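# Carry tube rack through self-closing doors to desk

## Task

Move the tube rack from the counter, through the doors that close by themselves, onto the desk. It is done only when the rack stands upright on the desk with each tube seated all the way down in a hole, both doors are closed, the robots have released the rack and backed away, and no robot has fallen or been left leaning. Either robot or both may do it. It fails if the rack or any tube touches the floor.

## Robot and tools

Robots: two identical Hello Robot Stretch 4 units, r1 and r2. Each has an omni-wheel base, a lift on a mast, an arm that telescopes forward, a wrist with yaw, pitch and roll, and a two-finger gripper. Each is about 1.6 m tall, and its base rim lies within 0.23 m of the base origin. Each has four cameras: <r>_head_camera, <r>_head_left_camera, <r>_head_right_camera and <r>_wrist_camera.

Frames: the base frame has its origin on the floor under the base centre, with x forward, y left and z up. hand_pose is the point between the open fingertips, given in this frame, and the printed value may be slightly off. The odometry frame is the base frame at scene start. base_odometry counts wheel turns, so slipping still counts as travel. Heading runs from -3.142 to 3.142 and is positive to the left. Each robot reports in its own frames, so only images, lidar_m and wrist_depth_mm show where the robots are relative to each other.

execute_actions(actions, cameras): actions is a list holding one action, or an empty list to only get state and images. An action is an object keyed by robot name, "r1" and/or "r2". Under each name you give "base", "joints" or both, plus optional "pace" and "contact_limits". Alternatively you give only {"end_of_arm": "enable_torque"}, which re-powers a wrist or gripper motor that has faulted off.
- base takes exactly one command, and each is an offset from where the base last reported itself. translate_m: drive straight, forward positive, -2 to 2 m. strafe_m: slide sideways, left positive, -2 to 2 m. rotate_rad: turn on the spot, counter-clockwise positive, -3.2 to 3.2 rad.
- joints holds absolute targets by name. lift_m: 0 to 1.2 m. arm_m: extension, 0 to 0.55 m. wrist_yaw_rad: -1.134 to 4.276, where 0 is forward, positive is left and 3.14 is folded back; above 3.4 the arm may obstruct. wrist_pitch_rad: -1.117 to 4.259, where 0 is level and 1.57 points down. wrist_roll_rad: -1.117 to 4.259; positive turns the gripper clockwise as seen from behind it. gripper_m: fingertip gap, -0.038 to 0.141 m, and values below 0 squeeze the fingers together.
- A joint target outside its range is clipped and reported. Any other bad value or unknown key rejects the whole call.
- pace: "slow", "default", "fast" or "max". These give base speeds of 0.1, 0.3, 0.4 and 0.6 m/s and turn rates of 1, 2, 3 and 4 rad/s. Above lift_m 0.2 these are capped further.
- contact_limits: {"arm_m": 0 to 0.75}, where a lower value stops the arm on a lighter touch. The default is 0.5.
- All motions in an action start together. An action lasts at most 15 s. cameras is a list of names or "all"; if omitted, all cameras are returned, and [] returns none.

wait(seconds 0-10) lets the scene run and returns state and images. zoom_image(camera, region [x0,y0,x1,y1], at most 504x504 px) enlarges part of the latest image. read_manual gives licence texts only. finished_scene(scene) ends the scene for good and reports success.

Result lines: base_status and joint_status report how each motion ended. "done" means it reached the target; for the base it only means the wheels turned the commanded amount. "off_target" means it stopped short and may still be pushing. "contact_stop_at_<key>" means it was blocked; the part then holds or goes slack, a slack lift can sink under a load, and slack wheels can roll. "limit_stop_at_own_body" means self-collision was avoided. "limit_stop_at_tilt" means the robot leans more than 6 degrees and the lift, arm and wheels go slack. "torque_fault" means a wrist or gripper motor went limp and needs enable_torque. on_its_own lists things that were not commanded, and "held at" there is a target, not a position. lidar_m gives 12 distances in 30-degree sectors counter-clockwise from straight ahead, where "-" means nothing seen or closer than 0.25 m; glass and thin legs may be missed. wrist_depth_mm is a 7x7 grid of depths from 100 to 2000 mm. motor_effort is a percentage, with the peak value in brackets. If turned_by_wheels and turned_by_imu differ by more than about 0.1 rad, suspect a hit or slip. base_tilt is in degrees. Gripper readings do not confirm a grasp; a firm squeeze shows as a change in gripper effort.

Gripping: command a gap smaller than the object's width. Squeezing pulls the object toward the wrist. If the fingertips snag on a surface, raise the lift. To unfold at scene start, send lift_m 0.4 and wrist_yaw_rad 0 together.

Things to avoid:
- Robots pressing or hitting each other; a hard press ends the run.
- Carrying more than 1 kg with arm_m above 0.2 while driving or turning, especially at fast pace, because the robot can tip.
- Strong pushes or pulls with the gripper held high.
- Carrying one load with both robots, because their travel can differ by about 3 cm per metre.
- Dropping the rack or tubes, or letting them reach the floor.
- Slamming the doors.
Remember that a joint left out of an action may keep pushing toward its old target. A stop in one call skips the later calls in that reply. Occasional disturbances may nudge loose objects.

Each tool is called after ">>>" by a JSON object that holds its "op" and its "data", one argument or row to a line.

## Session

>>> {"op": "execute_actions", "data": {
  "actions": [],
  "cameras": ["r1_head_left_camera","r1_wrist_camera","r2_head_left_camera","r2_wrist_camera"]
}}

Scene clock: 0.00 s.
r1.base_odometry: x=+0.000 y=+0.000 heading=+0.000 (m, m, rad; r1's odometry frame)
r1.turned_by_wheels: +0.000 (rad since the last result)
r1.turned_by_imu: +0.000 (rad since the last result)
r1.base_tilt: forward=+0.2 right=-0.3 (deg)
r1.lidar_m: 1.32 0.80 0.70 0.71 0.86 0.84 0.83 1.04 2.08 2.41 2.95 1.84
r1.base_status: not commanded
r1.joint_positions: lift_m=+0.206 arm_m=+0.002 wrist_yaw_rad=+3.145 wrist_pitch_rad=-0.013 wrist_roll_rad=-0.017 gripper_m=+0.057
r1.joint_status: not commanded
r1.motor_effort: lift_m=+19 arm_m=-1 wrist_yaw_rad=-3 wrist_pitch_rad=-3 wrist_roll_rad=-1 gripper_m=+1 wheel_0=+0 wheel_1=+0 wheel_2=+0 (%)
r1.hand_pose: x=-0.1162 y=+0.0865 z=+0.3884 quat_wxyz=(-0.002, +0.007, -0.008, +1.000) (m; r1's base frame)
r1.wrist_depth_mm: - 135 1060 1025 960 891 842 / - 121 174 1025 946 891 842 / - 123 171 1025 960 878 831 / 116 134 247 1025 946 891 831 / 1281 1182 1098 1025 931 891 831 / 1281 1205 197 1025 198 891 842 / 1042 960 1042 152 946 878 820
r2.base_odometry: x=+0.000 y=+0.000 heading=+0.000 (m, m, rad; r2's odometry frame)
r2.turned_by_wheels: +0.000 (rad since the last result)
r2.turned_by_imu: +0.000 (rad since the last result)
r2.base_tilt: forward=+0.1 right=-0.1 (deg)
r2.lidar_m: 3.02 2.48 2.35 1.68 1.22 1.18 1.11 0.76 0.72 0.76 1.02 1.84
r2.base_status: not commanded
r2.joint_positions: lift_m=+0.299 arm_m=+0.003 wrist_yaw_rad=+3.220 wrist_pitch_rad=+0.021 wrist_roll_rad=-0.005 gripper_m=+0.057
r2.joint_status: not commanded
r2.motor_effort: lift_m=+18 arm_m=-1 wrist_yaw_rad=+0 wrist_pitch_rad=-5 wrist_roll_rad=+2 gripper_m=-4 wheel_0=+0 wheel_1=-1 wheel_2=+1 (%)
r2.hand_pose: x=-0.1208 y=+0.0645 z=+0.4713 quat_wxyz=(-0.039, -0.011, -0.003, +0.999) (m; r2's base frame)
r2.wrist_depth_mm: - - 131 1618 1983 1661 1464 / - - 131 1576 1921 1708 1464 / - 109 132 1618 1863 1661 1537 / 140 136 181 1661 1921 1708 1537 / 203 946 1098 1576 1983 1661 1537 / 200 917 198 1430 195 1537 1464 / 200 854 1098 - 1078 991 1042
pictures: r1_head_left_camera, r1_wrist_camera, r2_head_left_camera, r2_wrist_camera
Images, in order (width x height): r1_head_left_camera 420x672, r1_wrist_camera 616x392, r2_head_left_camera 420x672, r2_wrist_camera 616x392.

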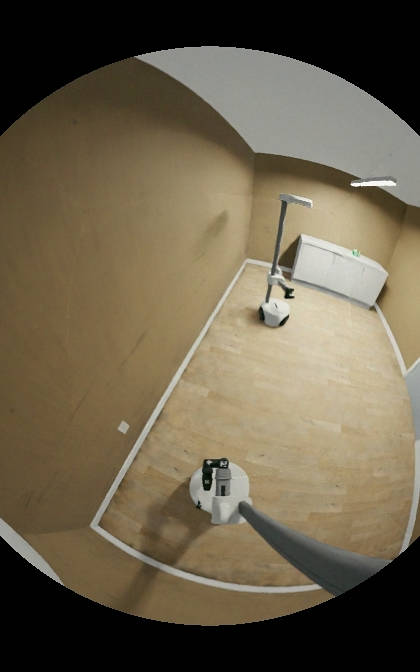

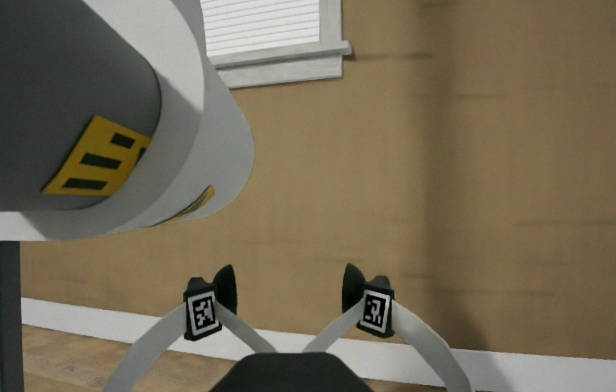

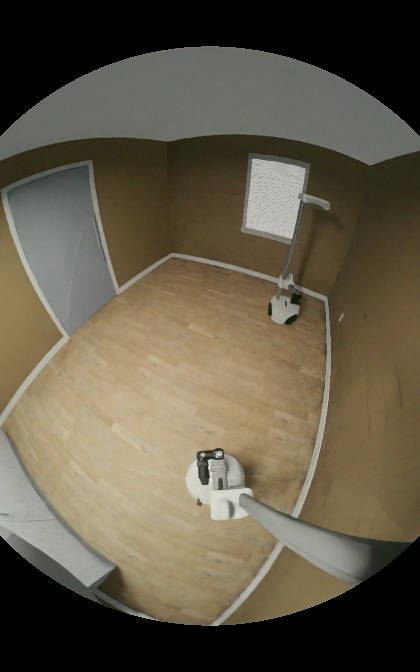

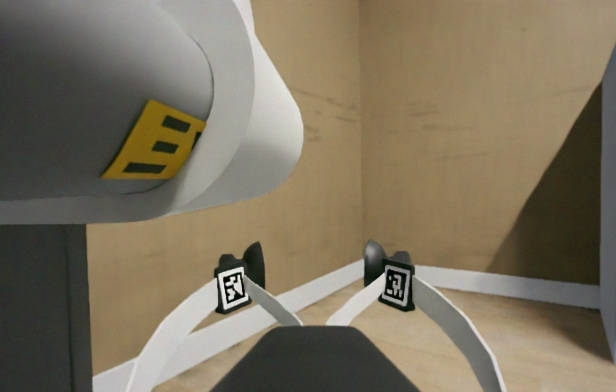

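>>> {"op": "execute_actions", "data": {
  "actions": [
    {"r1":{"base":{"rotate_rad":-1.83},"joints":{"lift_m":0.85,"wrist_yaw_rad":0,"gripper_m":0.08},"pace":"fast"},"r2":{"base":{"rotate_rad":2.62},"joints":{"lift_m":0.85,"wrist_yaw_rad":0,"gripper_m":0.141},"pace":"fast"}}
  ],
  "cameras": ["r1_head_camera","r2_head_camera","r2_wrist_camera"]
}}

Scene clock: 3.87 s.
r1.base_odometry: x=+0.000 y=+0.000 heading=-1.830 (m, m, rad; r1's odometry frame)
r1.turned_by_wheels: -1.830 (rad since the last result)
r1.turned_by_imu: -1.839 (rad since the last result)
r1.base_tilt: forward=+0.2 right=-0.2 (deg)
r1.lidar_m: 2.37 2.54 3.31 1.87 0.94 0.71 0.69 0.74 0.87 0.81 0.89 1.35
r1.base_status: done
r1.joint_positions: lift_m=+0.850 arm_m=+0.002 wrist_yaw_rad=+0.000 wrist_pitch_rad=-0.013 wrist_roll_rad=-0.017 gripper_m=+0.080
r1.joint_status: all done
r1.motor_effort: lift_m=+22(21) arm_m=-1(1) wrist_yaw_rad=-1(12) wrist_pitch_rad=-5(4) wrist_roll_rad=-1(1) gripper_m=+2(1) wheel_0=+1(7) wheel_1=+1(12) wheel_2=+1(10) (%)
r1.hand_pose: x=+0.4610 y=-0.0873 z=+1.0319 quat_wxyz=(+1.000, -0.008, -0.007, +0.000) (m; r1's base frame)
r1.wrist_depth_mm: - - - - - 1983 1308 / - - - - - 1983 1281 / - - - - - - 1308 / - - - - - 1983 1308 / - - - - - - 1281 / - - 210 - 198 - 1308 / - - - 149 - 1708 1308
r2.base_odometry: x=+0.000 y=+0.000 heading=+2.620 (m, m, rad; r2's odometry frame)
r2.turned_by_wheels: +2.620 (rad since the last result)
r2.turned_by_imu: +2.674 (rad since the last result)
r2.base_tilt: forward=+0.3 right=-0.2 (deg)
r2.lidar_m: 1.19 1.05 0.77 0.72 0.77 1.05 1.87 3.02 2.46 2.36 1.62 1.21
r2.base_status: done
r2.joint_positions: lift_m=+0.850 arm_m=+0.003 wrist_yaw_rad=+0.000 wrist_pitch_rad=+0.021 wrist_roll_rad=-0.005 gripper_m=+0.141
r2.joint_status: all done
r2.motor_effort: lift_m=+20(25) arm_m=-1(1) wrist_yaw_rad=-1(11) wrist_pitch_rad=-5(6) wrist_roll_rad=+3(2) gripper_m=+1(4) wheel_0=+0(10) wheel_1=+0(7) wheel_2=+1(10) (%)
r2.hand_pose: x=+0.4621 y=-0.0873 z=+1.0219 quat_wxyz=(+1.000, -0.003, +0.011, +0.000) (m; r2's base frame)
r2.wrist_depth_mm: 1182 1537 1537 1537 1576 1537 1537 / 1182 1618 1576 1576 1576 1576 1537 / 1182 1576 1537 1576 1576 1537 1537 / 1160 1537 1576 1576 1537 1537 1537 / 1205 1576 1576 1576 991 946 960 / 1138 1537 1618 163 976 976 960 / 1160 1618 1618 - 1008 991 960
pictures: r1_head_camera, r2_head_camera, r2_wrist_camera
Images, in order (width x height): r1_head_camera 420x560, r2_head_camera 420x560, r2_wrist_camera 616x392.

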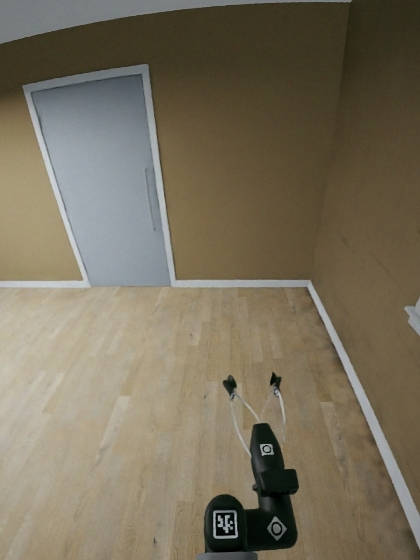

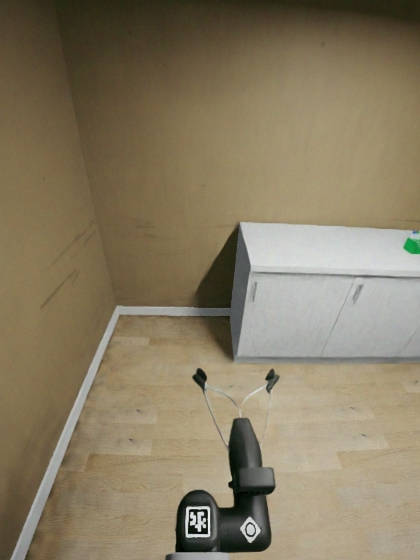

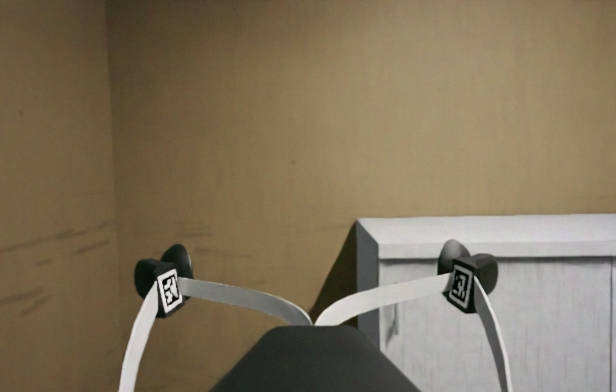

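>>> {"op": "execute_actions", "data": {
  "actions": [
    {"r1":{"base":{"strafe_m":0.68},"pace":"fast"},"r2":{"base":{"strafe_m":-1.35},"pace":"fast"}}
  ],
  "cameras": []
}}

>>> {"op": "execute_actions", "data": {
  "actions": [
    {"r1":{"base":{"translate_m":1.3},"pace":"fast"},"r2":{"base":{"translate_m":0.6},"joints":{"wrist_pitch_rad":0.5,"lift_m":0.95},"pace":"fast"}}
  ],
  "cameras": ["r1_wrist_camera","r2_head_camera","r2_wrist_camera"]
}}

Scene clock: 9.77 s.
r1.base_odometry: x=+0.657 y=-0.174 heading=-1.830 (m, m, rad; r1's odometry frame)
r1.turned_by_wheels: +0.000 (rad since the last result)
r1.turned_by_imu: +0.000 (rad since the last result)
r1.base_tilt: forward=+0.2 right=-0.3 (deg)
r1.lidar_m: 2.38 1.76 1.89 2.09 0.88 0.65 0.62 0.71 1.06 1.51 1.60 2.36
r1.base_status: done
r1.joint_positions: lift_m=+0.850 arm_m=+0.002 wrist_yaw_rad=+0.000 wrist_pitch_rad=-0.013 wrist_roll_rad=-0.017 gripper_m=+0.080
r1.joint_status: not commanded
r1.motor_effort: lift_m=+21(22) arm_m=-1(1) wrist_yaw_rad=-1(3) wrist_pitch_rad=-5(4) wrist_roll_rad=-1(1) gripper_m=-2(2) wheel_0=+2(10) wheel_1=+0(10) wheel_2=+0(1) (%)
r1.hand_pose: x=+0.4610 y=-0.0874 z=+1.0319 quat_wxyz=(+1.000, -0.008, -0.007, +0.000) (m; r1's base frame)
r1.wrist_depth_mm: - - - - - - - / - - - - - - - / - - - - - - - / - - - - - - - / - - - - - - - / - - 209 - 198 - - / - - - 149 - - -
r2.base_odometry: x=+0.673 y=+1.171 heading=+2.620 (m, m, rad; r2's odometry frame)
r2.turned_by_wheels: +0.000 (rad since the last result)
r2.turned_by_imu: -0.008 (rad since the last result)
r2.base_tilt: forward=+0.2 right=-0.3 (deg)
r2.lidar_m: 1.14 1.20 2.17 2.09 1.78 1.71 2.96 1.43 1.03 0.99 1.02 1.19
r2.base_status: done
r2.joint_positions: lift_m=+0.850 arm_m=+0.003 wrist_yaw_rad=+0.000 wrist_pitch_rad=+0.021 wrist_roll_rad=-0.005 gripper_m=+0.141
r2.joint_status: not commanded
r2.motor_effort: lift_m=+20(21) arm_m=-1(1) wrist_yaw_rad=+0(0) wrist_pitch_rad=-5(5) wrist_roll_rad=+2(3) gripper_m=-1(0) wheel_0=-1(9) wheel_1=+2(11) wheel_2=+0(0) (%)
r2.hand_pose: x=+0.4621 y=-0.0874 z=+1.0219 quat_wxyz=(+1.000, -0.003, +0.011, +0.000) (m; r2's base frame)
r2.wrist_depth_mm: 1576 1618 1576 1537 1537 1537 1336 / 1576 1618 1618 1576 1618 1576 1336 / 1576 1576 1537 1618 1618 1618 1336 / 1576 1618 1618 1618 1576 1576 1366 / 976 976 976 991 976 946 1229 / 991 976 976 163 976 960 1255 / 991 991 976 - 976 960 1255
pictures: none
No camera images: the call's "cameras" was empty. Leave "cameras" out to get every camera's image.

Scene clock: 14.57 s.
r1.base_odometry: x=+0.325 y=-1.431 heading=-1.830 (m, m, rad; r1's odometry frame)
r1.turned_by_wheels: +0.000 (rad since the last result)
r1.turned_by_imu: -0.006 (rad since the last result)
r1.base_tilt: forward=+0.2 right=-0.3 (deg)
r1.lidar_m: 1.09 1.16 1.80 1.69 2.60 1.99 1.94 2.08 1.66 1.63 1.56 1.15
r1.base_status: done
r1.joint_positions: lift_m=+0.850 arm_m=+0.002 wrist_yaw_rad=+0.000 wrist_pitch_rad=-0.013 wrist_roll_rad=-0.017 gripper_m=+0.080
r1.joint_status: not commanded
r1.motor_effort: lift_m=+21(21) arm_m=-1(1) wrist_yaw_rad=-1(2) wrist_pitch_rad=-4(5) wrist_roll_rad=-1(1) gripper_m=-3(1) wheel_0=+1(8) wheel_1=-1(5) wheel_2=-1(10) (%)
r1.hand_pose: x=+0.4610 y=-0.0874 z=+1.0319 quat_wxyz=(+1.000, -0.008, -0.007, +0.000) (m; r1's base frame)
r1.wrist_depth_mm: 960 960 976 946 931 931 931 / 991 960 960 976 931 931 917 / 991 960 946 946 931 931 917 / 976 976 960 976 931 917 904 / 976 946 946 946 946 946 904 / 976 960 210 946 196 946 904 / 991 931 960 149 931 931 917
r2.base_odometry: x=+0.152 y=+1.469 heading=+2.620 (m, m, rad; r2's odometry frame)
r2.turned_by_wheels: +0.000 (rad since the last result)
r2.turned_by_imu: -0.005 (rad since the last result)
r2.base_tilt: forward=+0.2 right=-0.1 (deg)
r2.lidar_m: 0.53 0.55 0.78 2.09 2.15 2.97 1.67 1.47 1.01 0.99 0.78 0.54
r2.base_status: done
r2.joint_positions: lift_m=+0.950 arm_m=+0.003 wrist_yaw_rad=+0.000 wrist_pitch_rad=+0.502 wrist_roll_rad=-0.005 gripper_m=+0.141
r2.joint_status: all done
r2.motor_effort: lift_m=+20(24) arm_m=-1(1) wrist_yaw_rad=+0(0) wrist_pitch_rad=-4(5) wrist_roll_rad=+4(2) gripper_m=+2(2) wheel_0=-1(5) wheel_1=+2(6) wheel_2=+1(10) (%)
r2.hand_pose: x=+0.4266 y=-0.0874 z=+0.9893 quat_wxyz=(+0.969, -0.003, +0.248, +0.001) (m; r2's base frame)
r2.wrist_depth_mm: 866 866 866 878 878 878 878 / 917 917 917 891 917 917 917 / 676 654 597 627 627 621 603 / 496 480 477 469 459 455 455 / 402 399 402 397 399 382 392 / 469 459 466 163 466 452 466 / 530 530 517 - 508 521 517
pictures: r1_wrist_camera, r2_head_camera, r2_wrist_camera
Images, in order (width x height): r1_wrist_camera 616x392, r2_head_camera 420x560, r2_wrist_camera 616x392.

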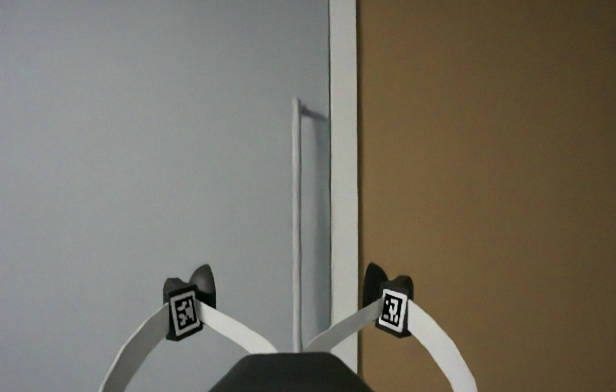

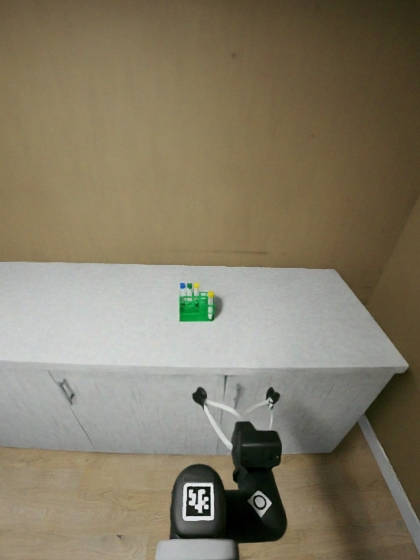

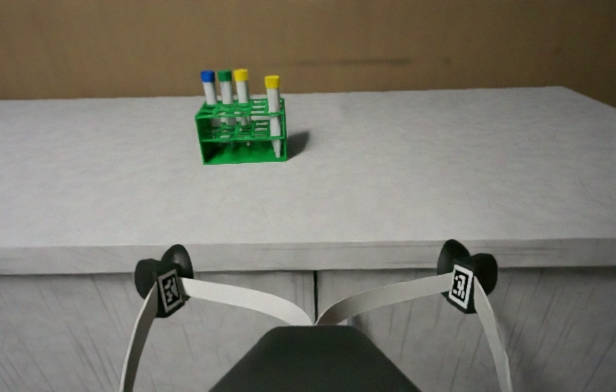

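>>> {"op": "execute_actions", "data": {
  "actions": [
    {"r1":{"base":{"translate_m":0.15},"joints":{"arm_m":0.42}},"r2":{"base":{"strafe_m":0.1},"joints":{"wrist_pitch_rad":0.0,"lift_m":0.78}}}
  ],
  "cameras": []
}}

>>> {"op": "execute_actions", "data": {
  "actions": [
    {"r1":{"joints":{"arm_m":0.52}},"r2":{"joints":{"arm_m":0.2}}}
  ],
  "cameras": ["r1_wrist_camera","r2_wrist_camera"]
}}

Scene clock: 18.50 s.
r1.base_odometry: x=+0.286 y=-1.576 heading=-1.830 (m, m, rad; r1's odometry frame)
r1.turned_by_wheels: +0.000 (rad since the last result)
r1.turned_by_imu: -0.002 (rad since the last result)
r1.base_tilt: forward=+0.3 right=-0.3 (deg)
r1.lidar_m: 0.93 1.06 1.55 1.66 2.63 2.14 2.09 2.23 1.69 1.62 1.31 1.02
r1.base_status: done
r1.joint_positions: lift_m=+0.850 arm_m=+0.419 wrist_yaw_rad=+0.000 wrist_pitch_rad=-0.013 wrist_roll_rad=-0.017 gripper_m=+0.080
r1.joint_status: all done
r1.motor_effort: lift_m=+21(21) arm_m=+5(5) wrist_yaw_rad=-2(0) wrist_pitch_rad=-5(4) wrist_roll_rad=-1(1) gripper_m=-2(3) wheel_0=+0(4) wheel_1=+1(2) wheel_2=+1(8) (%)
r1.hand_pose: x=+0.8785 y=-0.0874 z=+1.0319 quat_wxyz=(+1.000, -0.008, -0.007, +0.000) (m; r1's base frame)
r1.wrist_depth_mm: 379 377 375 368 351 362 359 / 379 377 373 368 351 362 362 / 382 375 375 368 353 362 357 / 377 379 370 370 349 359 359 / 379 379 375 368 351 359 359 / 377 375 210 366 196 359 357 / 379 377 370 149 351 357 355
r2.base_odometry: x=+0.103 y=+1.383 heading=+2.620 (m, m, rad; r2's odometry frame)
r2.turned_by_wheels: +0.000 (rad since the last result)
r2.turned_by_imu: -0.001 (rad since the last result)
r2.base_tilt: forward=+0.3 right=-0.1 (deg)
r2.lidar_m: 0.54 0.57 0.82 1.98 2.06 2.81 1.66 1.59 1.16 1.09 0.77 0.55
r2.base_status: done
r2.joint_positions: lift_m=+0.780 arm_m=+0.003 wrist_yaw_rad=+0.000 wrist_pitch_rad=+0.002 wrist_roll_rad=-0.005 gripper_m=+0.141
r2.joint_status: all done
r2.motor_effort: lift_m=+15(20) arm_m=-1(1) wrist_yaw_rad=-1(1) wrist_pitch_rad=-6(9) wrist_roll_rad=+3(2) gripper_m=-1(2) wheel_0=+1(3) wheel_1=+0(8) wheel_2=+0(1) (%)
r2.hand_pose: x=+0.4622 y=-0.0874 z=+0.9577 quat_wxyz=(+1.000, -0.003, +0.001, +0.000) (m; r2's base frame)
r2.wrist_depth_mm: 976 960 960 960 976 976 960 / 976 976 960 976 960 960 960 / 991 960 976 960 946 976 931 / 976 976 976 597 946 976 976 / 640 615 585 530 549 539 530 / 338 336 332 163 332 327 327 / 364 359 359 - 355 351 347
pictures: none
No camera images: the call's "cameras" was empty. Leave "cameras" out to get every camera's image.

Scene clock: 20.20 s.
r1.base_odometry: x=+0.286 y=-1.576 heading=-1.830 (m, m, rad; r1's odometry frame)
r1.turned_by_wheels: +0.000 (rad since the last result)
r1.turned_by_imu: -0.001 (rad since the last result)
r1.base_tilt: forward=+0.2 right=-0.3 (deg)
r1.lidar_m: 0.93 1.04 1.54 1.67 2.64 2.14 2.07 2.20 1.67 1.62 1.34 1.02
r1.base_status: not commanded
r1.joint_positions: lift_m=+0.850 arm_m=+0.519 wrist_yaw_rad=+0.000 wrist_pitch_rad=-0.013 wrist_roll_rad=-0.017 gripper_m=+0.080
r1.joint_status: all done
r1.motor_effort: lift_m=+21(21) arm_m=+5(6) wrist_yaw_rad=+0(1) wrist_pitch_rad=-5(4) wrist_roll_rad=-1(1) gripper_m=-1(2) wheel_0=+0(0) wheel_1=+1(1) wheel_2=+1(1) (%)
r1.hand_pose: x=+0.9785 y=-0.0874 z=+1.0319 quat_wxyz=(+1.000, -0.008, -0.007, +0.000) (m; r1's base frame)
r1.wrist_depth_mm: 277 273 271 267 265 251 262 / 276 273 270 267 266 249 263 / 274 273 270 267 265 249 259 / 276 272 270 267 265 249 259 / 274 272 270 267 264 249 262 / 276 271 211 202 198 249 260 / 274 271 270 149 264 248 258
r2.base_odometry: x=+0.103 y=+1.383 heading=+2.620 (m, m, rad; r2's odometry frame)
r2.turned_by_wheels: +0.000 (rad since the last result)
r2.turned_by_imu: -0.001 (rad since the last result)
r2.base_tilt: forward=+0.2 right=-0.2 (deg)
r2.lidar_m: 0.54 0.53 0.79 1.99 2.06 2.80 1.69 1.62 1.14 1.08 0.77 0.56
r2.base_status: not commanded
r2.joint_positions: lift_m=+0.780 arm_m=+0.199 wrist_yaw_rad=+0.000 wrist_pitch_rad=+0.002 wrist_roll_rad=-0.005 gripper_m=+0.141
r2.joint_status: all done
r2.motor_effort: lift_m=+16(16) arm_m=+4(4) wrist_yaw_rad=+0(0) wrist_pitch_rad=-5(6) wrist_roll_rad=+3(3) gripper_m=+2(2) wheel_0=+1(1) wheel_1=+0(0) wheel_2=+0(0) (%)
r2.hand_pose: x=+0.6586 y=-0.0874 z=+0.9578 quat_wxyz=(+1.000, -0.003, +0.001, +0.000) (m; r2's base frame)
r2.wrist_depth_mm: 768 768 750 768 750 759 759 / 768 778 750 768 778 768 768 / 768 778 768 768 768 778 768 / 768 778 788 768 778 768 778 / 621 597 492 407 469 525 521 / 320 285 262 163 254 251 293 / 218 203 213 - 213 204 204
pictures: r1_wrist_camera, r2_wrist_camera
Images, in order (width x height): r1_wrist_camera 616x392, r2_wrist_camera 616x392.

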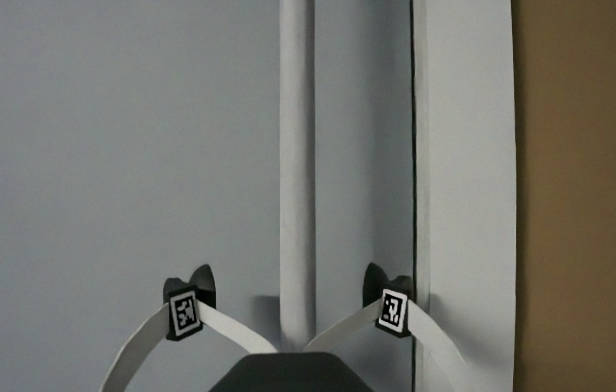

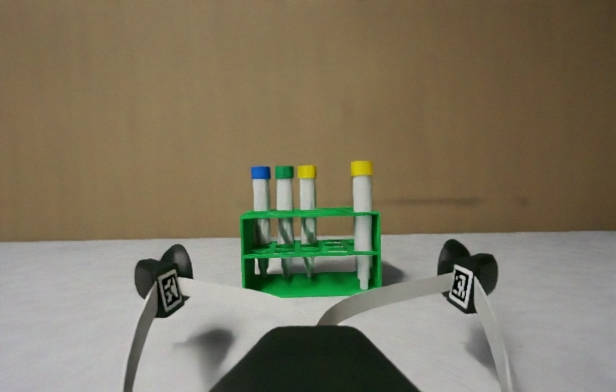

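>>> {"op": "execute_actions", "data": {
  "actions": [
    {"r1":{"joints":{"gripper_m":-0.038}},"r2":{"joints":{"arm_m":0.365},"pace":"slow"}}
  ],
  "cameras": []
}}

>>> {"op": "execute_actions", "data": {
  "actions": [
    {"r1":{"base":{"strafe_m":0.03},"joints":{"arm_m":0.4},"pace":"slow"},"r2":{"joints":{"gripper_m":0.08}}}
  ],
  "cameras": []
}}

>>> {"op": "execute_actions", "data": {
  "actions": [
    {"r1":{"base":{"strafe_m":0.05},"joints":{"arm_m":0.28},"pace":"slow"},"r2":{"joints":{"lift_m":0.86},"pace":"slow"}}
  ],
  "cameras": []
}}

>>> {"op": "execute_actions", "data": {
  "actions": [
    {"r1":{"base":{"strafe_m":0.08},"joints":{"arm_m":0.17},"pace":"slow"},"r2":{"joints":{"arm_m":0.05},"pace":"slow"}}
  ],
  "cameras": ["r2_wrist_camera"]
}}

>>> {"op": "execute_actions", "data": {
  "actions": [
    {"r1":{"base":{"strafe_m":0.1},"joints":{"arm_m":0.07},"pace":"slow"},"r2":{"base":{"translate_m":-0.3}}}
  ],
  "cameras": ["r1_wrist_camera"]
}}

Scene clock: 25.73 s.
r1.base_odometry: x=+0.286 y=-1.576 heading=-1.830 (m, m, rad; r1's odometry frame)
r1.turned_by_wheels: +0.000 (rad since the last result)
r1.turned_by_imu: -0.002 (rad since the last result)
r1.base_tilt: forward=+0.2 right=-0.2 (deg)
r1.lidar_m: 0.92 1.07 1.57 1.66 2.63 2.14 2.09 2.23 1.66 1.64 1.34 1.01
r1.base_status: not commanded
r1.joint_positions: lift_m=+0.850 arm_m=+0.519 wrist_yaw_rad=-0.001 wrist_pitch_rad=-0.013 wrist_roll_rad=-0.017 gripper_m=-0.037
r1.joint_status: all done
r1.motor_effort: lift_m=+21(21) arm_m=+4(5) wrist_yaw_rad=+1(6) wrist_pitch_rad=-5(4) wrist_roll_rad=-1(1) gripper_m=-21(16) wheel_0=-3(3) wheel_1=-1(1) wheel_2=-1(2) (%)
r1.hand_pose: x=+0.9787 y=-0.0876 z=+1.0319 quat_wxyz=(+1.000, -0.008, -0.007, +0.000) (m; r1's base frame)
r1.wrist_depth_mm: 264 262 257 253 250 251 262 / 264 259 257 251 251 249 262 / 263 260 256 251 250 250 262 / 262 259 257 251 251 251 260 / 264 259 255 250 251 250 260 / 262 257 182 187 183 249 259 / 262 145 255 147 249 248 259
r2.base_odometry: x=+0.103 y=+1.383 heading=+2.620 (m, m, rad; r2's odometry frame)
r2.turned_by_wheels: +0.000 (rad since the last result)
r2.turned_by_imu: -0.002 (rad since the last result)
r2.base_tilt: forward=+0.2 right=-0.2 (deg)
r2.lidar_m: 0.54 0.57 0.80 1.99 2.04 2.82 1.70 1.57 1.13 1.09 0.76 0.57
r2.base_status: not commanded
r2.joint_positions: lift_m=+0.780 arm_m=+0.364 wrist_yaw_rad=+0.000 wrist_pitch_rad=+0.002 wrist_roll_rad=-0.006 gripper_m=+0.141
r2.joint_status: all done
r2.motor_effort: lift_m=+16(16) arm_m=+5(4) wrist_yaw_rad=+2(2) wrist_pitch_rad=-4(5) wrist_roll_rad=+4(3) gripper_m=-1(2) wheel_0=+1(1) wheel_1=+0(0) wheel_2=+0(0) (%)
r2.hand_pose: x=+0.8235 y=-0.0875 z=+0.9580 quat_wxyz=(+1.000, -0.003, +0.001, +0.000) (m; r2's base frame)
r2.wrist_depth_mm: 597 597 597 597 597 597 597 / 603 609 597 591 597 603 597 / 603 603 603 603 603 597 597 / 609 609 609 254 603 609 603 / 609 597 242 254 253 539 525 / 325 289 196 163 195 253 297 / 220 203 207 - 201 206 205
pictures: none
No camera images: the call's "cameras" was empty. Leave "cameras" out to get every camera's image.

Scene clock: 28.20 s.
r1.base_odometry: x=+0.315 y=-1.584 heading=-1.831 (m, m, rad; r1's odometry frame)
r1.turned_by_wheels: -0.001 (rad since the last result)
r1.turned_by_imu: -0.002 (rad since the last result)
r1.base_tilt: forward=+0.2 right=-0.3 (deg)
r1.lidar_m: 0.76 0.98 1.54 1.66 2.59 2.12 2.07 2.24 1.70 1.65 1.34 1.02
r1.base_status: done
r1.joint_positions: lift_m=+0.850 arm_m=+0.401 wrist_yaw_rad=-0.002 wrist_pitch_rad=-0.013 wrist_roll_rad=-0.017 gripper_m=-0.037
r1.joint_status: all done
r1.motor_effort: lift_m=+21(21) arm_m=-6(8) wrist_yaw_rad=+6(40) wrist_pitch_rad=-4(5) wrist_roll_rad=-1(1) gripper_m=-18(20) wheel_0=-5(20) wheel_1=+0(8) wheel_2=-2(9) (%)
r1.hand_pose: x=+0.8602 y=-0.0880 z=+1.0319 quat_wxyz=(+1.000, -0.008, -0.007, -0.001) (m; r1's base frame)
r1.wrist_depth_mm: 290 276 262 247 240 379 382 / 287 276 262 246 239 377 379 / 287 274 260 247 240 379 379 / 286 274 260 246 239 379 382 / 287 273 260 246 241 379 379 / 286 272 181 184 180 379 377 / 285 148 262 141 239 373 377
r2.base_odometry: x=+0.103 y=+1.383 heading=+2.620 (m, m, rad; r2's odometry frame)
r2.turned_by_wheels: +0.000 (rad since the last result)
r2.turned_by_imu: -0.001 (rad since the last result)
r2.base_tilt: forward=+0.3 right=-0.1 (deg)
r2.lidar_m: 0.53 0.56 0.79 1.97 2.07 2.79 1.63 1.58 1.15 1.08 0.76 0.56
r2.base_status: not commanded
r2.joint_positions: lift_m=+0.780 arm_m=+0.364 wrist_yaw_rad=+0.000 wrist_pitch_rad=+0.001 wrist_roll_rad=-0.006 gripper_m=+0.080
r2.joint_status: all done
r2.motor_effort: lift_m=+16(16) arm_m=+5(5) wrist_yaw_rad=+1(2) wrist_pitch_rad=-3(4) wrist_roll_rad=+3(3) gripper_m=-19(17) wheel_0=+1(1) wheel_1=+0(0) wheel_2=+0(0) (%)
r2.hand_pose: x=+0.8236 y=-0.0875 z=+0.9581 quat_wxyz=(+1.000, -0.003, +0.001, +0.000) (m; r2's base frame)
r2.wrist_depth_mm: 603 597 591 603 603 597 597 / 603 597 603 603 597 585 591 / 609 609 597 603 609 603 597 / 609 603 609 243 603 603 603 / 603 609 236 242 186 539 530 / 325 183 206 228 186 182 297 / 219 203 205 - 191 207 206
pictures: none
No camera images: the call's "cameras" was empty. Leave "cameras" out to get every camera's image.

Scene clock: 30.67 s.
r1.base_odometry: x=+0.364 y=-1.597 heading=-1.831 (m, m, rad; r1's odometry frame)
r1.turned_by_wheels: +0.000 (rad since the last result)
r1.turned_by_imu: -0.002 (rad since the last result)
r1.base_tilt: forward=+0.2 right=-0.3 (deg)
r1.lidar_m: 0.68 0.87 1.51 1.59 2.53 2.14 2.08 2.23 1.77 1.72 1.35 1.01
r1.base_status: done
r1.joint_positions: lift_m=+0.850 arm_m=+0.281 wrist_yaw_rad=+0.000 wrist_pitch_rad=-0.013 wrist_roll_rad=-0.017 gripper_m=-0.037
r1.joint_status: all done
r1.motor_effort: lift_m=+21(21) arm_m=-5(5) wrist_yaw_rad=+1(56) wrist_pitch_rad=-5(5) wrist_roll_rad=-1(1) gripper_m=-18(22) wheel_0=-1(19) wheel_1=-1(7) wheel_2=+0(13) (%)
r1.hand_pose: x=+0.7403 y=-0.0875 z=+1.0319 quat_wxyz=(+1.000, -0.008, -0.007, +0.000) (m; r1's base frame)
r1.wrist_depth_mm: 319 290 264 235 226 504 504 / 319 290 264 236 225 508 500 / 319 291 265 235 226 508 500 / 319 290 264 235 225 504 496 / 320 287 263 234 225 504 496 / 315 289 183 182 182 500 496 / 317 144 260 161 224 500 500
r2.base_odometry: x=+0.103 y=+1.383 heading=+2.620 (m, m, rad; r2's odometry frame)
r2.turned_by_wheels: +0.000 (rad since the last result)
r2.turned_by_imu: -0.001 (rad since the last result)
r2.base_tilt: forward=+0.1 right=-0.1 (deg)
r2.lidar_m: 0.53 0.56 0.79 1.99 2.06 2.82 1.59 1.53 1.16 1.08 0.78 0.57
r2.base_status: not commanded
r2.joint_positions: lift_m=+0.860 arm_m=+0.364 wrist_yaw_rad=+0.000 wrist_pitch_rad=+0.003 wrist_roll_rad=-0.006 gripper_m=+0.080
r2.joint_status: all done
r2.motor_effort: lift_m=+21(24) arm_m=+4(4) wrist_yaw_rad=+0(0) wrist_pitch_rad=-8(7) wrist_roll_rad=+3(3) gripper_m=-21(20) wheel_0=+1(1) wheel_1=+0(0) wheel_2=+0(0) (%)
r2.hand_pose: x=+0.8236 y=-0.0875 z=+1.0371 quat_wxyz=(+1.000, -0.003, +0.002, +0.000) (m; r2's base frame)
r2.wrist_depth_mm: 603 597 585 591 597 597 591 / 591 591 591 597 597 597 603 / 615 603 597 597 603 609 597 / 603 609 603 244 597 603 603 / 609 615 234 243 187 603 603 / 569 185 206 229 186 182 517 / 382 357 206 - 191 364 359
pictures: none
No camera images: the call's "cameras" was empty. Leave "cameras" out to get every camera's image.

Scene clock: 35.10 s.
r1.base_odometry: x=+0.441 y=-1.617 heading=-1.832 (m, m, rad; r1's odometry frame)
r1.turned_by_wheels: -0.001 (rad since the last result)
r1.turned_by_imu: -0.004 (rad since the last result)
r1.base_tilt: forward=+0.2 right=-0.2 (deg)
r1.lidar_m: 0.57 0.86 1.56 1.52 2.44 2.14 2.08 2.23 1.82 1.77 1.33 0.62
r1.base_status: done
r1.joint_positions: lift_m=+0.850 arm_m=+0.171 wrist_yaw_rad=-0.010 wrist_pitch_rad=-0.013 wrist_roll_rad=-0.017 gripper_m=-0.037
r1.joint_status: all done
r1.on_its_own: wrist_yaw_rad is at rest, and its effort (+28) is outside its rest range (-13 to +13)
r1.motor_effort: lift_m=+21(21) arm_m=-4(8) wrist_yaw_rad=+28(46) wrist_pitch_rad=-5(5) wrist_roll_rad=-1(1) gripper_m=-20(25) wheel_0=-8(16) wheel_1=-2(8) wheel_2=-6(10) (%)
r1.hand_pose: x=+0.6293 y=-0.0902 z=+1.0318 quat_wxyz=(+1.000, -0.008, -0.007, -0.005) (m; r1's base frame)
r1.wrist_depth_mm: 370 322 279 248 224 207 627 / 375 320 279 248 224 208 627 / 377 322 279 248 224 208 621 / 375 320 278 247 224 208 621 / 375 319 277 249 223 208 627 / 370 320 182 186 180 208 621 / 373 141 274 139 222 198 621
r2.base_odometry: x=+0.103 y=+1.383 heading=+2.620 (m, m, rad; r2's odometry frame)
r2.turned_by_wheels: +0.000 (rad since the last result)
r2.turned_by_imu: -0.002 (rad since the last result)
r2.base_tilt: forward=+0.1 right=-0.2 (deg)
r2.lidar_m: 0.48 0.57 0.80 1.97 2.08 2.79 1.52 1.49 1.15 1.08 0.77 0.50
r2.base_status: not commanded
r2.joint_positions: lift_m=+0.860 arm_m=+0.051 wrist_yaw_rad=+0.000 wrist_pitch_rad=+0.003 wrist_roll_rad=-0.006 gripper_m=+0.080
r2.joint_status: all done
r2.motor_effort: lift_m=+21(21) arm_m=-5(4) wrist_yaw_rad=+0(1) wrist_pitch_rad=-8(9) wrist_roll_rad=+2(2) gripper_m=-17(19) wheel_0=+1(1) wheel_1=+0(0) wheel_2=+0(0) (%)
r2.hand_pose: x=+0.5102 y=-0.0874 z=+1.0371 quat_wxyz=(+1.000, -0.003, +0.002, +0.000) (m; r2's base frame)
r2.wrist_depth_mm: 931 904 904 931 917 917 917 / 917 904 931 917 917 904 917 / 917 931 931 931 917 904 917 / 917 917 917 244 917 917 931 / 917 931 235 242 186 931 917 / 569 183 206 229 186 182 525 / 384 359 206 - 191 366 364
pictures: r2_wrist_camera
Images, in order (width x height): r2_wrist_camera 616x392.

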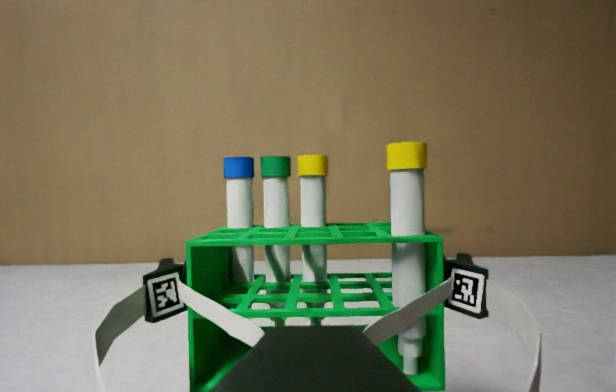

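Scene clock: 37.57 s.
r1.base_odometry: x=+0.537 y=-1.643 heading=-1.835 (m, m, rad; r1's odometry frame)
r1.turned_by_wheels: -0.003 (rad since the last result)
r1.turned_by_imu: -0.009 (rad since the last result)
r1.base_tilt: forward=+0.2 right=-0.2 (deg)
r1.lidar_m: 0.48 0.81 1.56 1.11 2.31 2.14 2.07 2.23 1.93 1.89 1.36 0.42
r1.base_status: done
r1.joint_positions: lift_m=+0.850 arm_m=+0.070 wrist_yaw_rad=-0.025 wrist_pitch_rad=-0.012 wrist_roll_rad=-0.017 gripper_m=-0.038
r1.joint_status: all done
r1.on_its_own: wrist_yaw_rad is at rest, and its effort (+71) is outside its rest range (-13 to +13)
r1.motor_effort: lift_m=+21(21) arm_m=-1(4) wrist_yaw_rad=+71(74) wrist_pitch_rad=-8(8) wrist_roll_rad=-1(1) gripper_m=-13(20) wheel_0=-15(19) wheel_1=-2(2) wheel_2=-13(18) (%)
r1.hand_pose: x=+0.5274 y=-0.0945 z=+1.0316 quat_wxyz=(+1.000, -0.009, -0.006, -0.012) (m; r1's base frame)
r1.wrist_depth_mm: 449 364 300 257 216 198 750 / 449 362 300 256 217 199 741 / 452 362 300 256 217 198 750 / 455 364 301 256 216 199 750 / 452 362 298 257 216 199 741 / 442 362 286 187 175 195 750 / 445 362 278 165 212 189 750
r2.base_odometry: x=+0.363 y=+1.233 heading=+2.620 (m, m, rad; r2's odometry frame)
r2.turned_by_wheels: +0.000 (rad since the last result)
r2.turned_by_imu: +0.001 (rad since the last result)
r2.base_tilt: forward=+0.1 right=-0.1 (deg)
r2.lidar_m: 0.45 0.87 1.22 1.98 2.06 2.82 1.10 1.32 1.16 1.09 1.13 0.46
r2.base_status: done
r2.joint_positions: lift_m=+0.860 arm_m=+0.051 wrist_yaw_rad=+0.000 wrist_pitch_rad=+0.003 wrist_roll_rad=-0.006 gripper_m=+0.080
r2.joint_status: not commanded
r2.motor_effort: lift_m=+21(21) arm_m=-4(5) wrist_yaw_rad=+0(1) wrist_pitch_rad=-8(8) wrist_roll_rad=+3(4) gripper_m=-20(25) wheel_0=+0(10) wheel_1=+1(4) wheel_2=-1(9) (%)
r2.hand_pose: x=+0.5101 y=-0.0874 z=+1.0371 quat_wxyz=(+1.000, -0.003, +0.002, +0.000) (m; r2's base frame)
r2.wrist_depth_mm: 1182 1205 1205 1205 1205 1182 1205 / 1229 1229 1205 1229 1229 1229 1229 / 1255 1229 1255 1205 1229 1229 1205 / 1229 1229 1229 243 1229 1229 1205 / 1078 1060 236 242 187 960 946 / 627 184 206 229 186 182 569 / 627 627 206 - 190 609 603
pictures: r1_wrist_camera
Images, in order (width x height): r1_wrist_camera 616x392.

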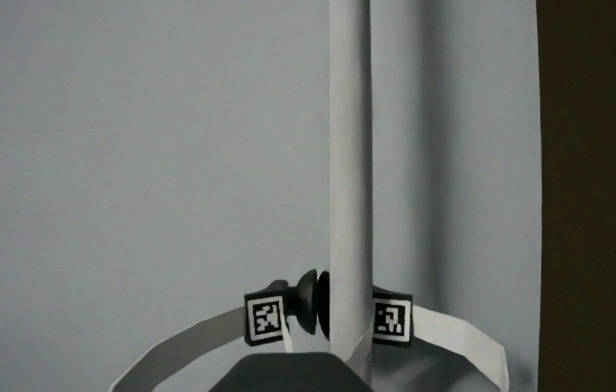

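>>> {"op": "execute_actions", "data": {
  "actions": [
    {"r1":{"base":{"strafe_m":0.04},"joints":{"arm_m":0.005,"wrist_yaw_rad":-0.2},"pace":"slow"}}
  ],
  "cameras": []
}}

>>> {"op": "execute_actions", "data": {
  "actions": [
    {"r1":{"base":{"translate_m":-0.08},"pace":"slow"}}
  ],
  "cameras": []
}}

>>> {"op": "execute_actions", "data": {
  "actions": [
    {"r1":{"base":{"strafe_m":0.1},"joints":{"wrist_yaw_rad":-0.4},"pace":"slow"}}
  ],
  "cameras": ["r1_wrist_camera"]
}}

>>> {"op": "execute_actions", "data": {
  "actions": [
    {"r1":{"base":{"strafe_m":0.12},"joints":{"wrist_yaw_rad":-0.6},"pace":"slow"}}
  ],
  "cameras": ["r1_wrist_camera"]
}}

Scene clock: 41.53 s.
r1.base_odometry: x=+0.576 y=-1.654 heading=-1.833 (m, m, rad; r1's odometry frame)
r1.turned_by_wheels: +0.001 (rad since the last result)
r1.turned_by_imu: +0.001 (rad since the last result)
r1.base_tilt: forward=+0.2 right=-0.3 (deg)
r1.lidar_m: 0.40 0.77 1.56 1.05 2.30 2.14 2.08 2.24 1.98 1.95 1.38 0.39
r1.base_status: done
r1.joint_positions: lift_m=+0.850 arm_m=+0.007 wrist_yaw_rad=-0.183 wrist_pitch_rad=-0.013 wrist_roll_rad=-0.017 gripper_m=-0.037
r1.joint_status: all done
r1.on_its_own: wrist_yaw_rad is at rest, and its effort (-51) is outside its rest range (-13 to +13)
r1.motor_effort: lift_m=+21(21) arm_m=-9(10) wrist_yaw_rad=-51(67) wrist_pitch_rad=-6(8) wrist_roll_rad=-1(1) gripper_m=-21(24) wheel_0=+5(19) wheel_1=+2(7) wheel_2=+9(12) (%)
r1.hand_pose: x=+0.4453 y=-0.1384 z=+1.0317 quat_wxyz=(+0.996, -0.009, -0.006, -0.091) (m; r1's base frame)
r1.wrist_depth_mm: 399 329 278 236 211 904 946 / 394 329 277 236 211 878 904 / 397 327 276 236 211 891 904 / 397 324 274 236 212 891 931 / 402 325 276 235 211 891 917 / 392 325 177 190 204 891 917 / 394 150 276 156 211 891 917
r2.base_odometry: x=+0.363 y=+1.233 heading=+2.620 (m, m, rad; r2's odometry frame)
r2.turned_by_wheels: +0.000 (rad since the last result)
r2.turned_by_imu: -0.002 (rad since the last result)
r2.base_tilt: forward=+0.3 right=-0.2 (deg)
r2.lidar_m: 0.49 0.86 1.22 1.99 2.07 2.82 1.08 1.29 1.16 1.10 1.11 0.47
r2.base_status: not commanded
r2.joint_positions: lift_m=+0.860 arm_m=+0.051 wrist_yaw_rad=+0.000 wrist_pitch_rad=+0.003 wrist_roll_rad=-0.006 gripper_m=+0.080
r2.joint_status: not commanded
r2.motor_effort: lift_m=+21(21) arm_m=-4(4) wrist_yaw_rad=+2(1) wrist_pitch_rad=-8(8) wrist_roll_rad=+2(4) gripper_m=-16(17) wheel_0=+0(0) wheel_1=+0(0) wheel_2=-1(1) (%)
r2.hand_pose: x=+0.5101 y=-0.0874 z=+1.0371 quat_wxyz=(+1.000, -0.003, +0.002, +0.000) (m; r2's base frame)
r2.wrist_depth_mm: 1205 1255 1281 1229 1182 1205 1182 / 1229 1255 1205 1182 1229 1182 1205 / 1229 1229 1205 1229 1229 1205 1229 / 1205 1255 1205 243 1205 1205 1205 / 1098 1078 235 243 187 946 917 / 621 183 207 230 186 182 580 / 634 621 206 - 190 609 603
pictures: none
No camera images: the call's "cameras" was empty. Leave "cameras" out to get every camera's image.

Scene clock: 43.60 s.
torque_fault: r1.wrist_yaw_rad switched itself off since the last result.
r1.base_odometry: x=+0.596 y=-1.576 heading=-1.833 (m, m, rad; r1's odometry frame)
r1.turned_by_wheels: +0.000 (rad since the last result)
r1.turned_by_imu: +0.000 (rad since the last result)
r1.base_tilt: forward=+0.2 right=-0.3 (deg)
r1.lidar_m: 0.41 0.79 1.64 1.07 2.31 2.04 1.98 2.15 1.95 1.92 1.52 0.42
r1.base_status: done
r1.joint_positions: lift_m=+0.850 arm_m=+0.006 wrist_yaw_rad=+0.125 wrist_pitch_rad=-0.013 wrist_roll_rad=-0.017 gripper_m=-0.037
r1.joint_status: not commanded
r1.on_its_own: wrist_yaw_rad is off since a torque_fault, until you send "end_of_arm": "enable_torque" (your -0.200 is given up)
r1.motor_effort: lift_m=+21(21) arm_m=-5(9) wrist_yaw_rad=-1(100) wrist_pitch_rad=-6(8) wrist_roll_rad=-2(3) gripper_m=-19(23) wheel_0=-1(13) wheel_1=+0(6) wheel_2=+2(25) (%)
r1.hand_pose: x=+0.4739 y=-0.0507 z=+1.0318 quat_wxyz=(+0.998, -0.008, -0.007, +0.062) (m; r1's base frame)
r1.wrist_depth_mm: 991 668 375 234 203 171 788 / 976 654 373 234 203 169 809 / 1008 647 370 233 204 170 798 / 991 647 368 234 204 170 809 / 991 654 370 234 204 169 798 / 1008 668 181 178 185 169 798 / 991 148 373 174 202 163 798
r2.base_odometry: x=+0.363 y=+1.233 heading=+2.620 (m, m, rad; r2's odometry frame)
r2.turned_by_wheels: +0.000 (rad since the last result)
r2.turned_by_imu: -0.001 (rad since the last result)
r2.base_tilt: forward=+0.2 right=-0.1 (deg)
r2.lidar_m: 0.48 0.88 1.22 1.98 2.07 2.82 1.07 1.25 1.14 1.09 1.12 0.47
r2.base_status: not commanded
r2.joint_positions: lift_m=+0.860 arm_m=+0.051 wrist_yaw_rad=+0.000 wrist_pitch_rad=+0.003 wrist_roll_rad=-0.006 gripper_m=+0.080
r2.joint_status: not commanded
r2.motor_effort: lift_m=+21(21) arm_m=-4(4) wrist_yaw_rad=+0(1) wrist_pitch_rad=-9(8) wrist_roll_rad=+3(2) gripper_m=-23(21) wheel_0=+0(0) wheel_1=+0(0) wheel_2=-1(1) (%)
r2.hand_pose: x=+0.5101 y=-0.0874 z=+1.0371 quat_wxyz=(+1.000, -0.003, +0.002, +0.000) (m; r2's base frame)
r2.wrist_depth_mm: 1205 1205 1229 1205 1229 1205 1229 / 1255 1205 1229 1229 1229 1205 1182 / 1229 1255 1229 1205 1205 1229 1205 / 1229 1229 1229 242 1229 1205 1229 / 1118 1060 235 243 187 946 931 / 621 184 206 229 186 182 585 / 627 621 206 - 190 603 609
pictures: none
No camera images: the call's "cameras" was empty. Leave "cameras" out to get every camera's image.

Scene clock: 45.77 s.
r1.base_odometry: x=+0.693 y=-1.602 heading=-1.833 (m, m, rad; r1's odometry frame)
r1.turned_by_wheels: +0.000 (rad since the last result)
r1.turned_by_imu: -0.001 (rad since the last result)
r1.base_tilt: forward=+0.2 right=-0.4 (deg)
r1.lidar_m: 0.40 0.92 1.67 0.96 2.22 2.06 1.99 2.09 2.07 2.03 1.49 0.38
r1.base_status: done
r1.joint_positions: lift_m=+0.850 arm_m=+0.006 wrist_yaw_rad=-0.141 wrist_pitch_rad=-0.013 wrist_roll_rad=-0.017 gripper_m=-0.037
r1.joint_status: wrist_yaw_rad torque_fault (moved -0.267 of -0.525)
r1.on_its_own: wrist_yaw_rad is off since a torque_fault, until you send "end_of_arm": "enable_torque" (your -0.400 is given up)
r1.motor_effort: lift_m=+21(21) arm_m=-5(5) wrist_yaw_rad=-2(0) wrist_pitch_rad=-5(5) wrist_roll_rad=-2(2) gripper_m=-16(18) wheel_0=-2(9) wheel_1=+0(5) wheel_2=+0(2) (%)
r1.hand_pose: x=+0.4500 y=-0.1272 z=+1.0318 quat_wxyz=(+0.997, -0.009, -0.006, -0.071) (m; r1's base frame)
r1.wrist_depth_mm: 574 413 317 238 216 194 1008 / 574 410 315 237 218 195 976 / 585 413 315 238 216 195 960 / 585 407 317 237 216 195 991 / 580 410 314 237 216 194 976 / 564 410 182 180 203 195 1008 / 574 149 314 166 216 189 1008
r2.base_odometry: x=+0.363 y=+1.233 heading=+2.620 (m, m, rad; r2's odometry frame)
r2.turned_by_wheels: +0.000 (rad since the last result)
r2.turned_by_imu: -0.001 (rad since the last result)
r2.base_tilt: forward=+0.2 right=-0.1 (deg)
r2.lidar_m: 0.48 0.88 1.22 1.99 2.07 2.82 0.96 1.24 1.16 1.06 1.14 0.46
r2.base_status: not commanded
r2.joint_positions: lift_m=+0.860 arm_m=+0.051 wrist_yaw_rad=+0.000 wrist_pitch_rad=+0.003 wrist_roll_rad=-0.006 gripper_m=+0.080
r2.joint_status: not commanded
r2.motor_effort: lift_m=+21(21) arm_m=-4(4) wrist_yaw_rad=+0(0) wrist_pitch_rad=-8(8) wrist_roll_rad=+4(3) gripper_m=-20(21) wheel_0=-1(0) wheel_1=+0(0) wheel_2=-1(1) (%)
r2.hand_pose: x=+0.5101 y=-0.0874 z=+1.0371 quat_wxyz=(+1.000, -0.003, +0.002, +0.000) (m; r2's base frame)
r2.wrist_depth_mm: 1229 1229 1229 1205 1205 1205 1205 / 1205 1229 1205 1229 1229 1205 1229 / 1255 1205 1205 1229 1229 1229 1205 / 1229 1255 1229 244 1229 1205 1229 / 1118 1060 236 243 187 960 946 / 627 184 206 229 186 182 574 / 634 621 206 - 190 603 609
pictures: r1_wrist_camera
Images, in order (width x height): r1_wrist_camera 616x392.

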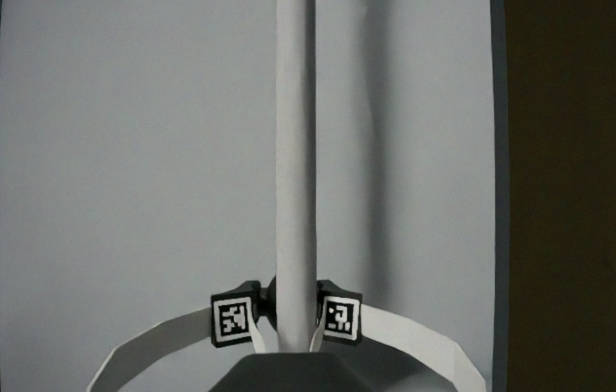

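not run: a stop came earlier in this reply.

>>> {"op": "execute_actions", "data": {
  "actions": [
    {"r2":{"base":{"strafe_m":0.75},"pace":"fast"},"r1":{"base":{"strafe_m":0.2},"pace":"slow"}}
  ],
  "cameras": []
}}

>>> {"op": "execute_actions", "data": {
  "actions": [
    {"r2":{"base":{"translate_m":-1.7},"pace":"fast"},"r1":{"base":{"strafe_m":0.35},"pace":"slow"}}
  ],
  "cameras": []
}}

>>> {"op": "execute_actions", "data": {
  "actions": [
    {"r2":{"base":{"rotate_rad":-1.6},"pace":"slow"}}
  ],
  "cameras": ["r2_head_camera","r2_head_left_camera"]
}}

Scene clock: 52.73 s.
r1.base_odometry: x=+0.886 y=-1.654 heading=-1.834 (m, m, rad; r1's odometry frame)
r1.turned_by_wheels: +0.000 (rad since the last result)
r1.turned_by_imu: -0.002 (rad since the last result)
r1.base_tilt: forward=+0.2 right=-0.3 (deg)
r1.lidar_m: 0.48 1.18 1.71 1.80 1.00 2.04 1.97 2.12 2.25 2.21 0.44 0.34
r1.base_status: done
r1.joint_positions: lift_m=+0.850 arm_m=+0.006 wrist_yaw_rad=-0.589 wrist_pitch_rad=-0.013 wrist_roll_rad=-0.017 gripper_m=-0.037
r1.joint_status: not commanded
r1.on_its_own: wrist_yaw_rad is off since a torque_fault, until you send "end_of_arm": "enable_torque" (your -0.400 is given up)
r1.motor_effort: lift_m=+21(21) arm_m=-5(5) wrist_yaw_rad=+0(0) wrist_pitch_rad=-5(5) wrist_roll_rad=-1(1) gripper_m=-24(21) wheel_0=-3(4) wheel_1=+1(4) wheel_2=+0(1) (%)
r1.hand_pose: x=+0.3681 y=-0.2329 z=+1.0318 quat_wxyz=(+0.957, -0.010, -0.004, -0.290) (m; r1's base frame)
r1.wrist_depth_mm: 340 303 272 239 228 1618 1921 / 338 303 272 239 228 1618 1983 / 342 301 272 238 228 1618 1983 / 340 301 271 239 226 1661 1863 / 340 303 271 238 227 1661 1863 / 338 303 181 180 220 1661 1921 / 338 149 272 165 226 1618 1983
r2.base_odometry: x=-0.011 y=+0.583 heading=+2.620 (m, m, rad; r2's odometry frame)
r2.turned_by_wheels: +0.000 (rad since the last result)
r2.turned_by_imu: +0.000 (rad since the last result)
r2.base_tilt: forward=+0.1 right=-0.1 (deg)
r2.lidar_m: 0.48 0.91 1.29 1.23 1.29 1.76 3.29 1.02 1.15 1.84 1.21 0.46
r2.base_status: done
r2.joint_positions: lift_m=+0.860 arm_m=+0.051 wrist_yaw_rad=+0.000 wrist_pitch_rad=+0.003 wrist_roll_rad=-0.006 gripper_m=+0.080
r2.joint_status: not commanded
r2.motor_effort: lift_m=+20(21) arm_m=-5(4) wrist_yaw_rad=+0(1) wrist_pitch_rad=-8(8) wrist_roll_rad=+3(3) gripper_m=-19(18) wheel_0=-1(8) wheel_1=-1(9) wheel_2=-1(1) (%)
r2.hand_pose: x=+0.5101 y=-0.0874 z=+1.0372 quat_wxyz=(+1.000, -0.003, +0.002, +0.000) (m; r2's base frame)
r2.wrist_depth_mm: 1182 1229 1205 1229 1205 1182 1182 / 1255 1205 1229 1229 1229 1205 1182 / 1229 1229 1255 1205 1229 1205 1182 / 1255 1205 1229 243 1255 1205 1205 / 1205 1205 235 242 186 931 931 / 1255 183 206 230 186 181 597 / 1255 627 206 - 190 609 615
pictures: none
No camera images: the call's "cameras" was empty. Leave "cameras" out to get every camera's image.

Scene clock: 58.53 s.
r1.base_odometry: x=+1.224 y=-1.745 heading=-1.834 (m, m, rad; r1's odometry frame)
r1.turned_by_wheels: +0.000 (rad since the last result)
r1.turned_by_imu: -0.002 (rad since the last result)
r1.base_tilt: forward=+0.2 right=-0.2 (deg)
r1.lidar_m: 0.74 1.19 1.50 1.48 1.60 2.01 1.95 0.75 0.89 2.59 0.31 0.38
r1.base_status: done
r1.joint_positions: lift_m=+0.850 arm_m=+0.006 wrist_yaw_rad=-1.053 wrist_pitch_rad=-0.013 wrist_roll_rad=-0.017 gripper_m=-0.037
r1.joint_status: not commanded
r1.on_its_own: wrist_yaw_rad is off since a torque_fault, until you send "end_of_arm": "enable_torque" (your -0.400 is given up)
r1.motor_effort: lift_m=+21(21) arm_m=-5(5) wrist_yaw_rad=-3(0) wrist_pitch_rad=-6(5) wrist_roll_rad=-1(1) gripper_m=-18(23) wheel_0=-4(6) wheel_1=+1(2) wheel_2=+0(2) (%)
r1.hand_pose: x=+0.2435 y=-0.2940 z=+1.0318 quat_wxyz=(+0.864, -0.011, -0.001, -0.503) (m; r1's base frame)
r1.wrist_depth_mm: 300 278 263 240 233 - - / 298 279 260 240 233 - - / 298 278 262 241 233 - - / 297 278 259 240 233 - - / 300 277 260 238 231 - - / 297 278 181 181 227 - - / 297 149 260 165 231 - -
r2.base_odometry: x=+1.463 y=-0.264 heading=+2.620 (m, m, rad; r2's odometry frame)
r2.turned_by_wheels: +0.000 (rad since the last result)
r2.turned_by_imu: +0.007 (rad since the last result)
r2.base_tilt: forward=+0.3 right=-0.2 (deg)
r2.lidar_m: 0.49 1.77 1.29 1.22 1.27 1.59 1.53 1.56 1.94 1.85 1.13 0.50
r2.base_status: done
r2.joint_positions: lift_m=+0.860 arm_m=+0.051 wrist_yaw_rad=+0.000 wrist_pitch_rad=+0.003 wrist_roll_rad=-0.006 gripper_m=+0.080
r2.joint_status: not commanded
r2.motor_effort: lift_m=+20(20) arm_m=-4(4) wrist_yaw_rad=+0(1) wrist_pitch_rad=-8(8) wrist_roll_rad=+2(4) gripper_m=-19(19) wheel_0=+0(6) wheel_1=+1(5) wheel_2=+0(11) (%)
r2.hand_pose: x=+0.5101 y=-0.0874 z=+1.0372 quat_wxyz=(+1.000, -0.003, +0.002, +0.000) (m; r2's base frame)
r2.wrist_depth_mm: 1921 - - - - - - / 1983 - - - - - - / 1921 - - - - - 723 / 1863 - - 244 - - - / 1921 - 236 241 186 - - / 1921 184 206 229 186 182 - / 1921 - 206 - 191 - -
pictures: none
No camera images: the call's "cameras" was empty. Leave "cameras" out to get every camera's image.

Scene clock: 61.40 s.
r1.base_odometry: x=+1.224 y=-1.745 heading=-1.834 (m, m, rad; r1's odometry frame)
r1.turned_by_wheels: +0.000 (rad since the last result)
r1.turned_by_imu: -0.001 (rad since the last result)
r1.base_tilt: forward=+0.2 right=-0.2 (deg)
r1.lidar_m: 0.75 1.16 1.53 1.49 1.59 2.04 1.94 1.12 1.05 1.11 0.31 0.39
r1.base_status: not commanded
r1.joint_positions: lift_m=+0.850 arm_m=+0.006 wrist_yaw_rad=-1.053 wrist_pitch_rad=-0.013 wrist_roll_rad=-0.017 gripper_m=-0.037
r1.joint_status: not commanded
r1.on_its_own: wrist_yaw_rad is off since a torque_fault, until you send "end_of_arm": "enable_torque" (your -0.400 is given up)
r1.motor_effort: lift_m=+21(21) arm_m=-5(5) wrist_yaw_rad=+1(0) wrist_pitch_rad=-5(6) wrist_roll_rad=-1(1) gripper_m=-21(20) wheel_0=-4(3) wheel_1=+1(1) wheel_2=+0(0) (%)
r1.hand_pose: x=+0.2435 y=-0.2940 z=+1.0318 quat_wxyz=(+0.864, -0.011, -0.001, -0.503) (m; r1's base frame)
r1.wrist_depth_mm: 297 282 262 239 233 - - / 298 278 262 239 233 - - / 300 278 262 240 232 - - / 296 279 260 239 231 - - / 297 279 263 240 233 - - / 297 277 182 179 227 - - / 298 149 258 165 231 - -
r2.base_odometry: x=+1.463 y=-0.264 heading=+1.020 (m, m, rad; r2's odometry frame)
r2.turned_by_wheels: -1.600 (rad since the last result)
r2.turned_by_imu: -1.635 (rad since the last result)
r2.base_tilt: forward=+0.2 right=-0.1 (deg)
r2.lidar_m: 0.48 1.10 1.03 2.53 1.84 1.31 1.23 1.27 1.63 1.51 1.56 0.48
r2.base_status: done
r2.joint_positions: lift_m=+0.860 arm_m=+0.051 wrist_yaw_rad=+0.000 wrist_pitch_rad=+0.003 wrist_roll_rad=-0.006 gripper_m=+0.080
r2.joint_status: not commanded
r2.motor_effort: lift_m=+20(20) arm_m=-4(4) wrist_yaw_rad=+0(1) wrist_pitch_rad=-9(8) wrist_roll_rad=+3(3) gripper_m=-17(20) wheel_0=+0(5) wheel_1=+2(6) wheel_2=+0(5) (%)
r2.hand_pose: x=+0.5101 y=-0.0874 z=+1.0372 quat_wxyz=(+1.000, -0.003, +0.002, +0.000) (m; r2's base frame)
r2.wrist_depth_mm: 1661 - - 1576 1618 1661 1708 / 1661 - - 1661 1661 1618 1708 / 1576 - - 1618 1618 1708 1661 / 1576 - - 242 1618 1661 1661 / 1576 - 236 243 187 1661 1661 / 1537 183 206 229 186 182 1618 / 1464 - 206 - 190 1618 1708
pictures: r2_head_camera, r2_head_left_camera
Images, in order (width x height): r2_head_camera 420x560, r2_head_left_camera 420x672.

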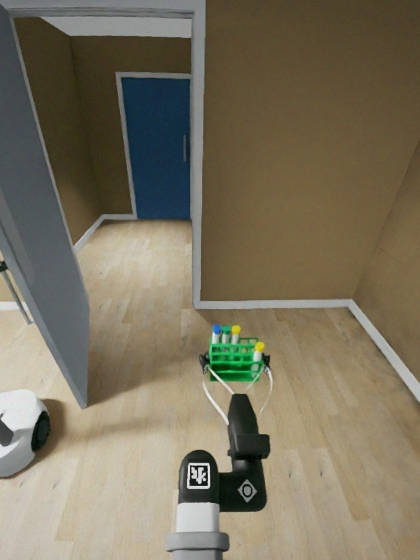

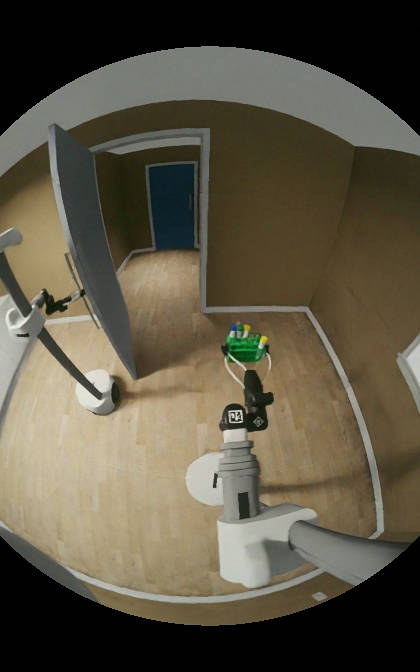

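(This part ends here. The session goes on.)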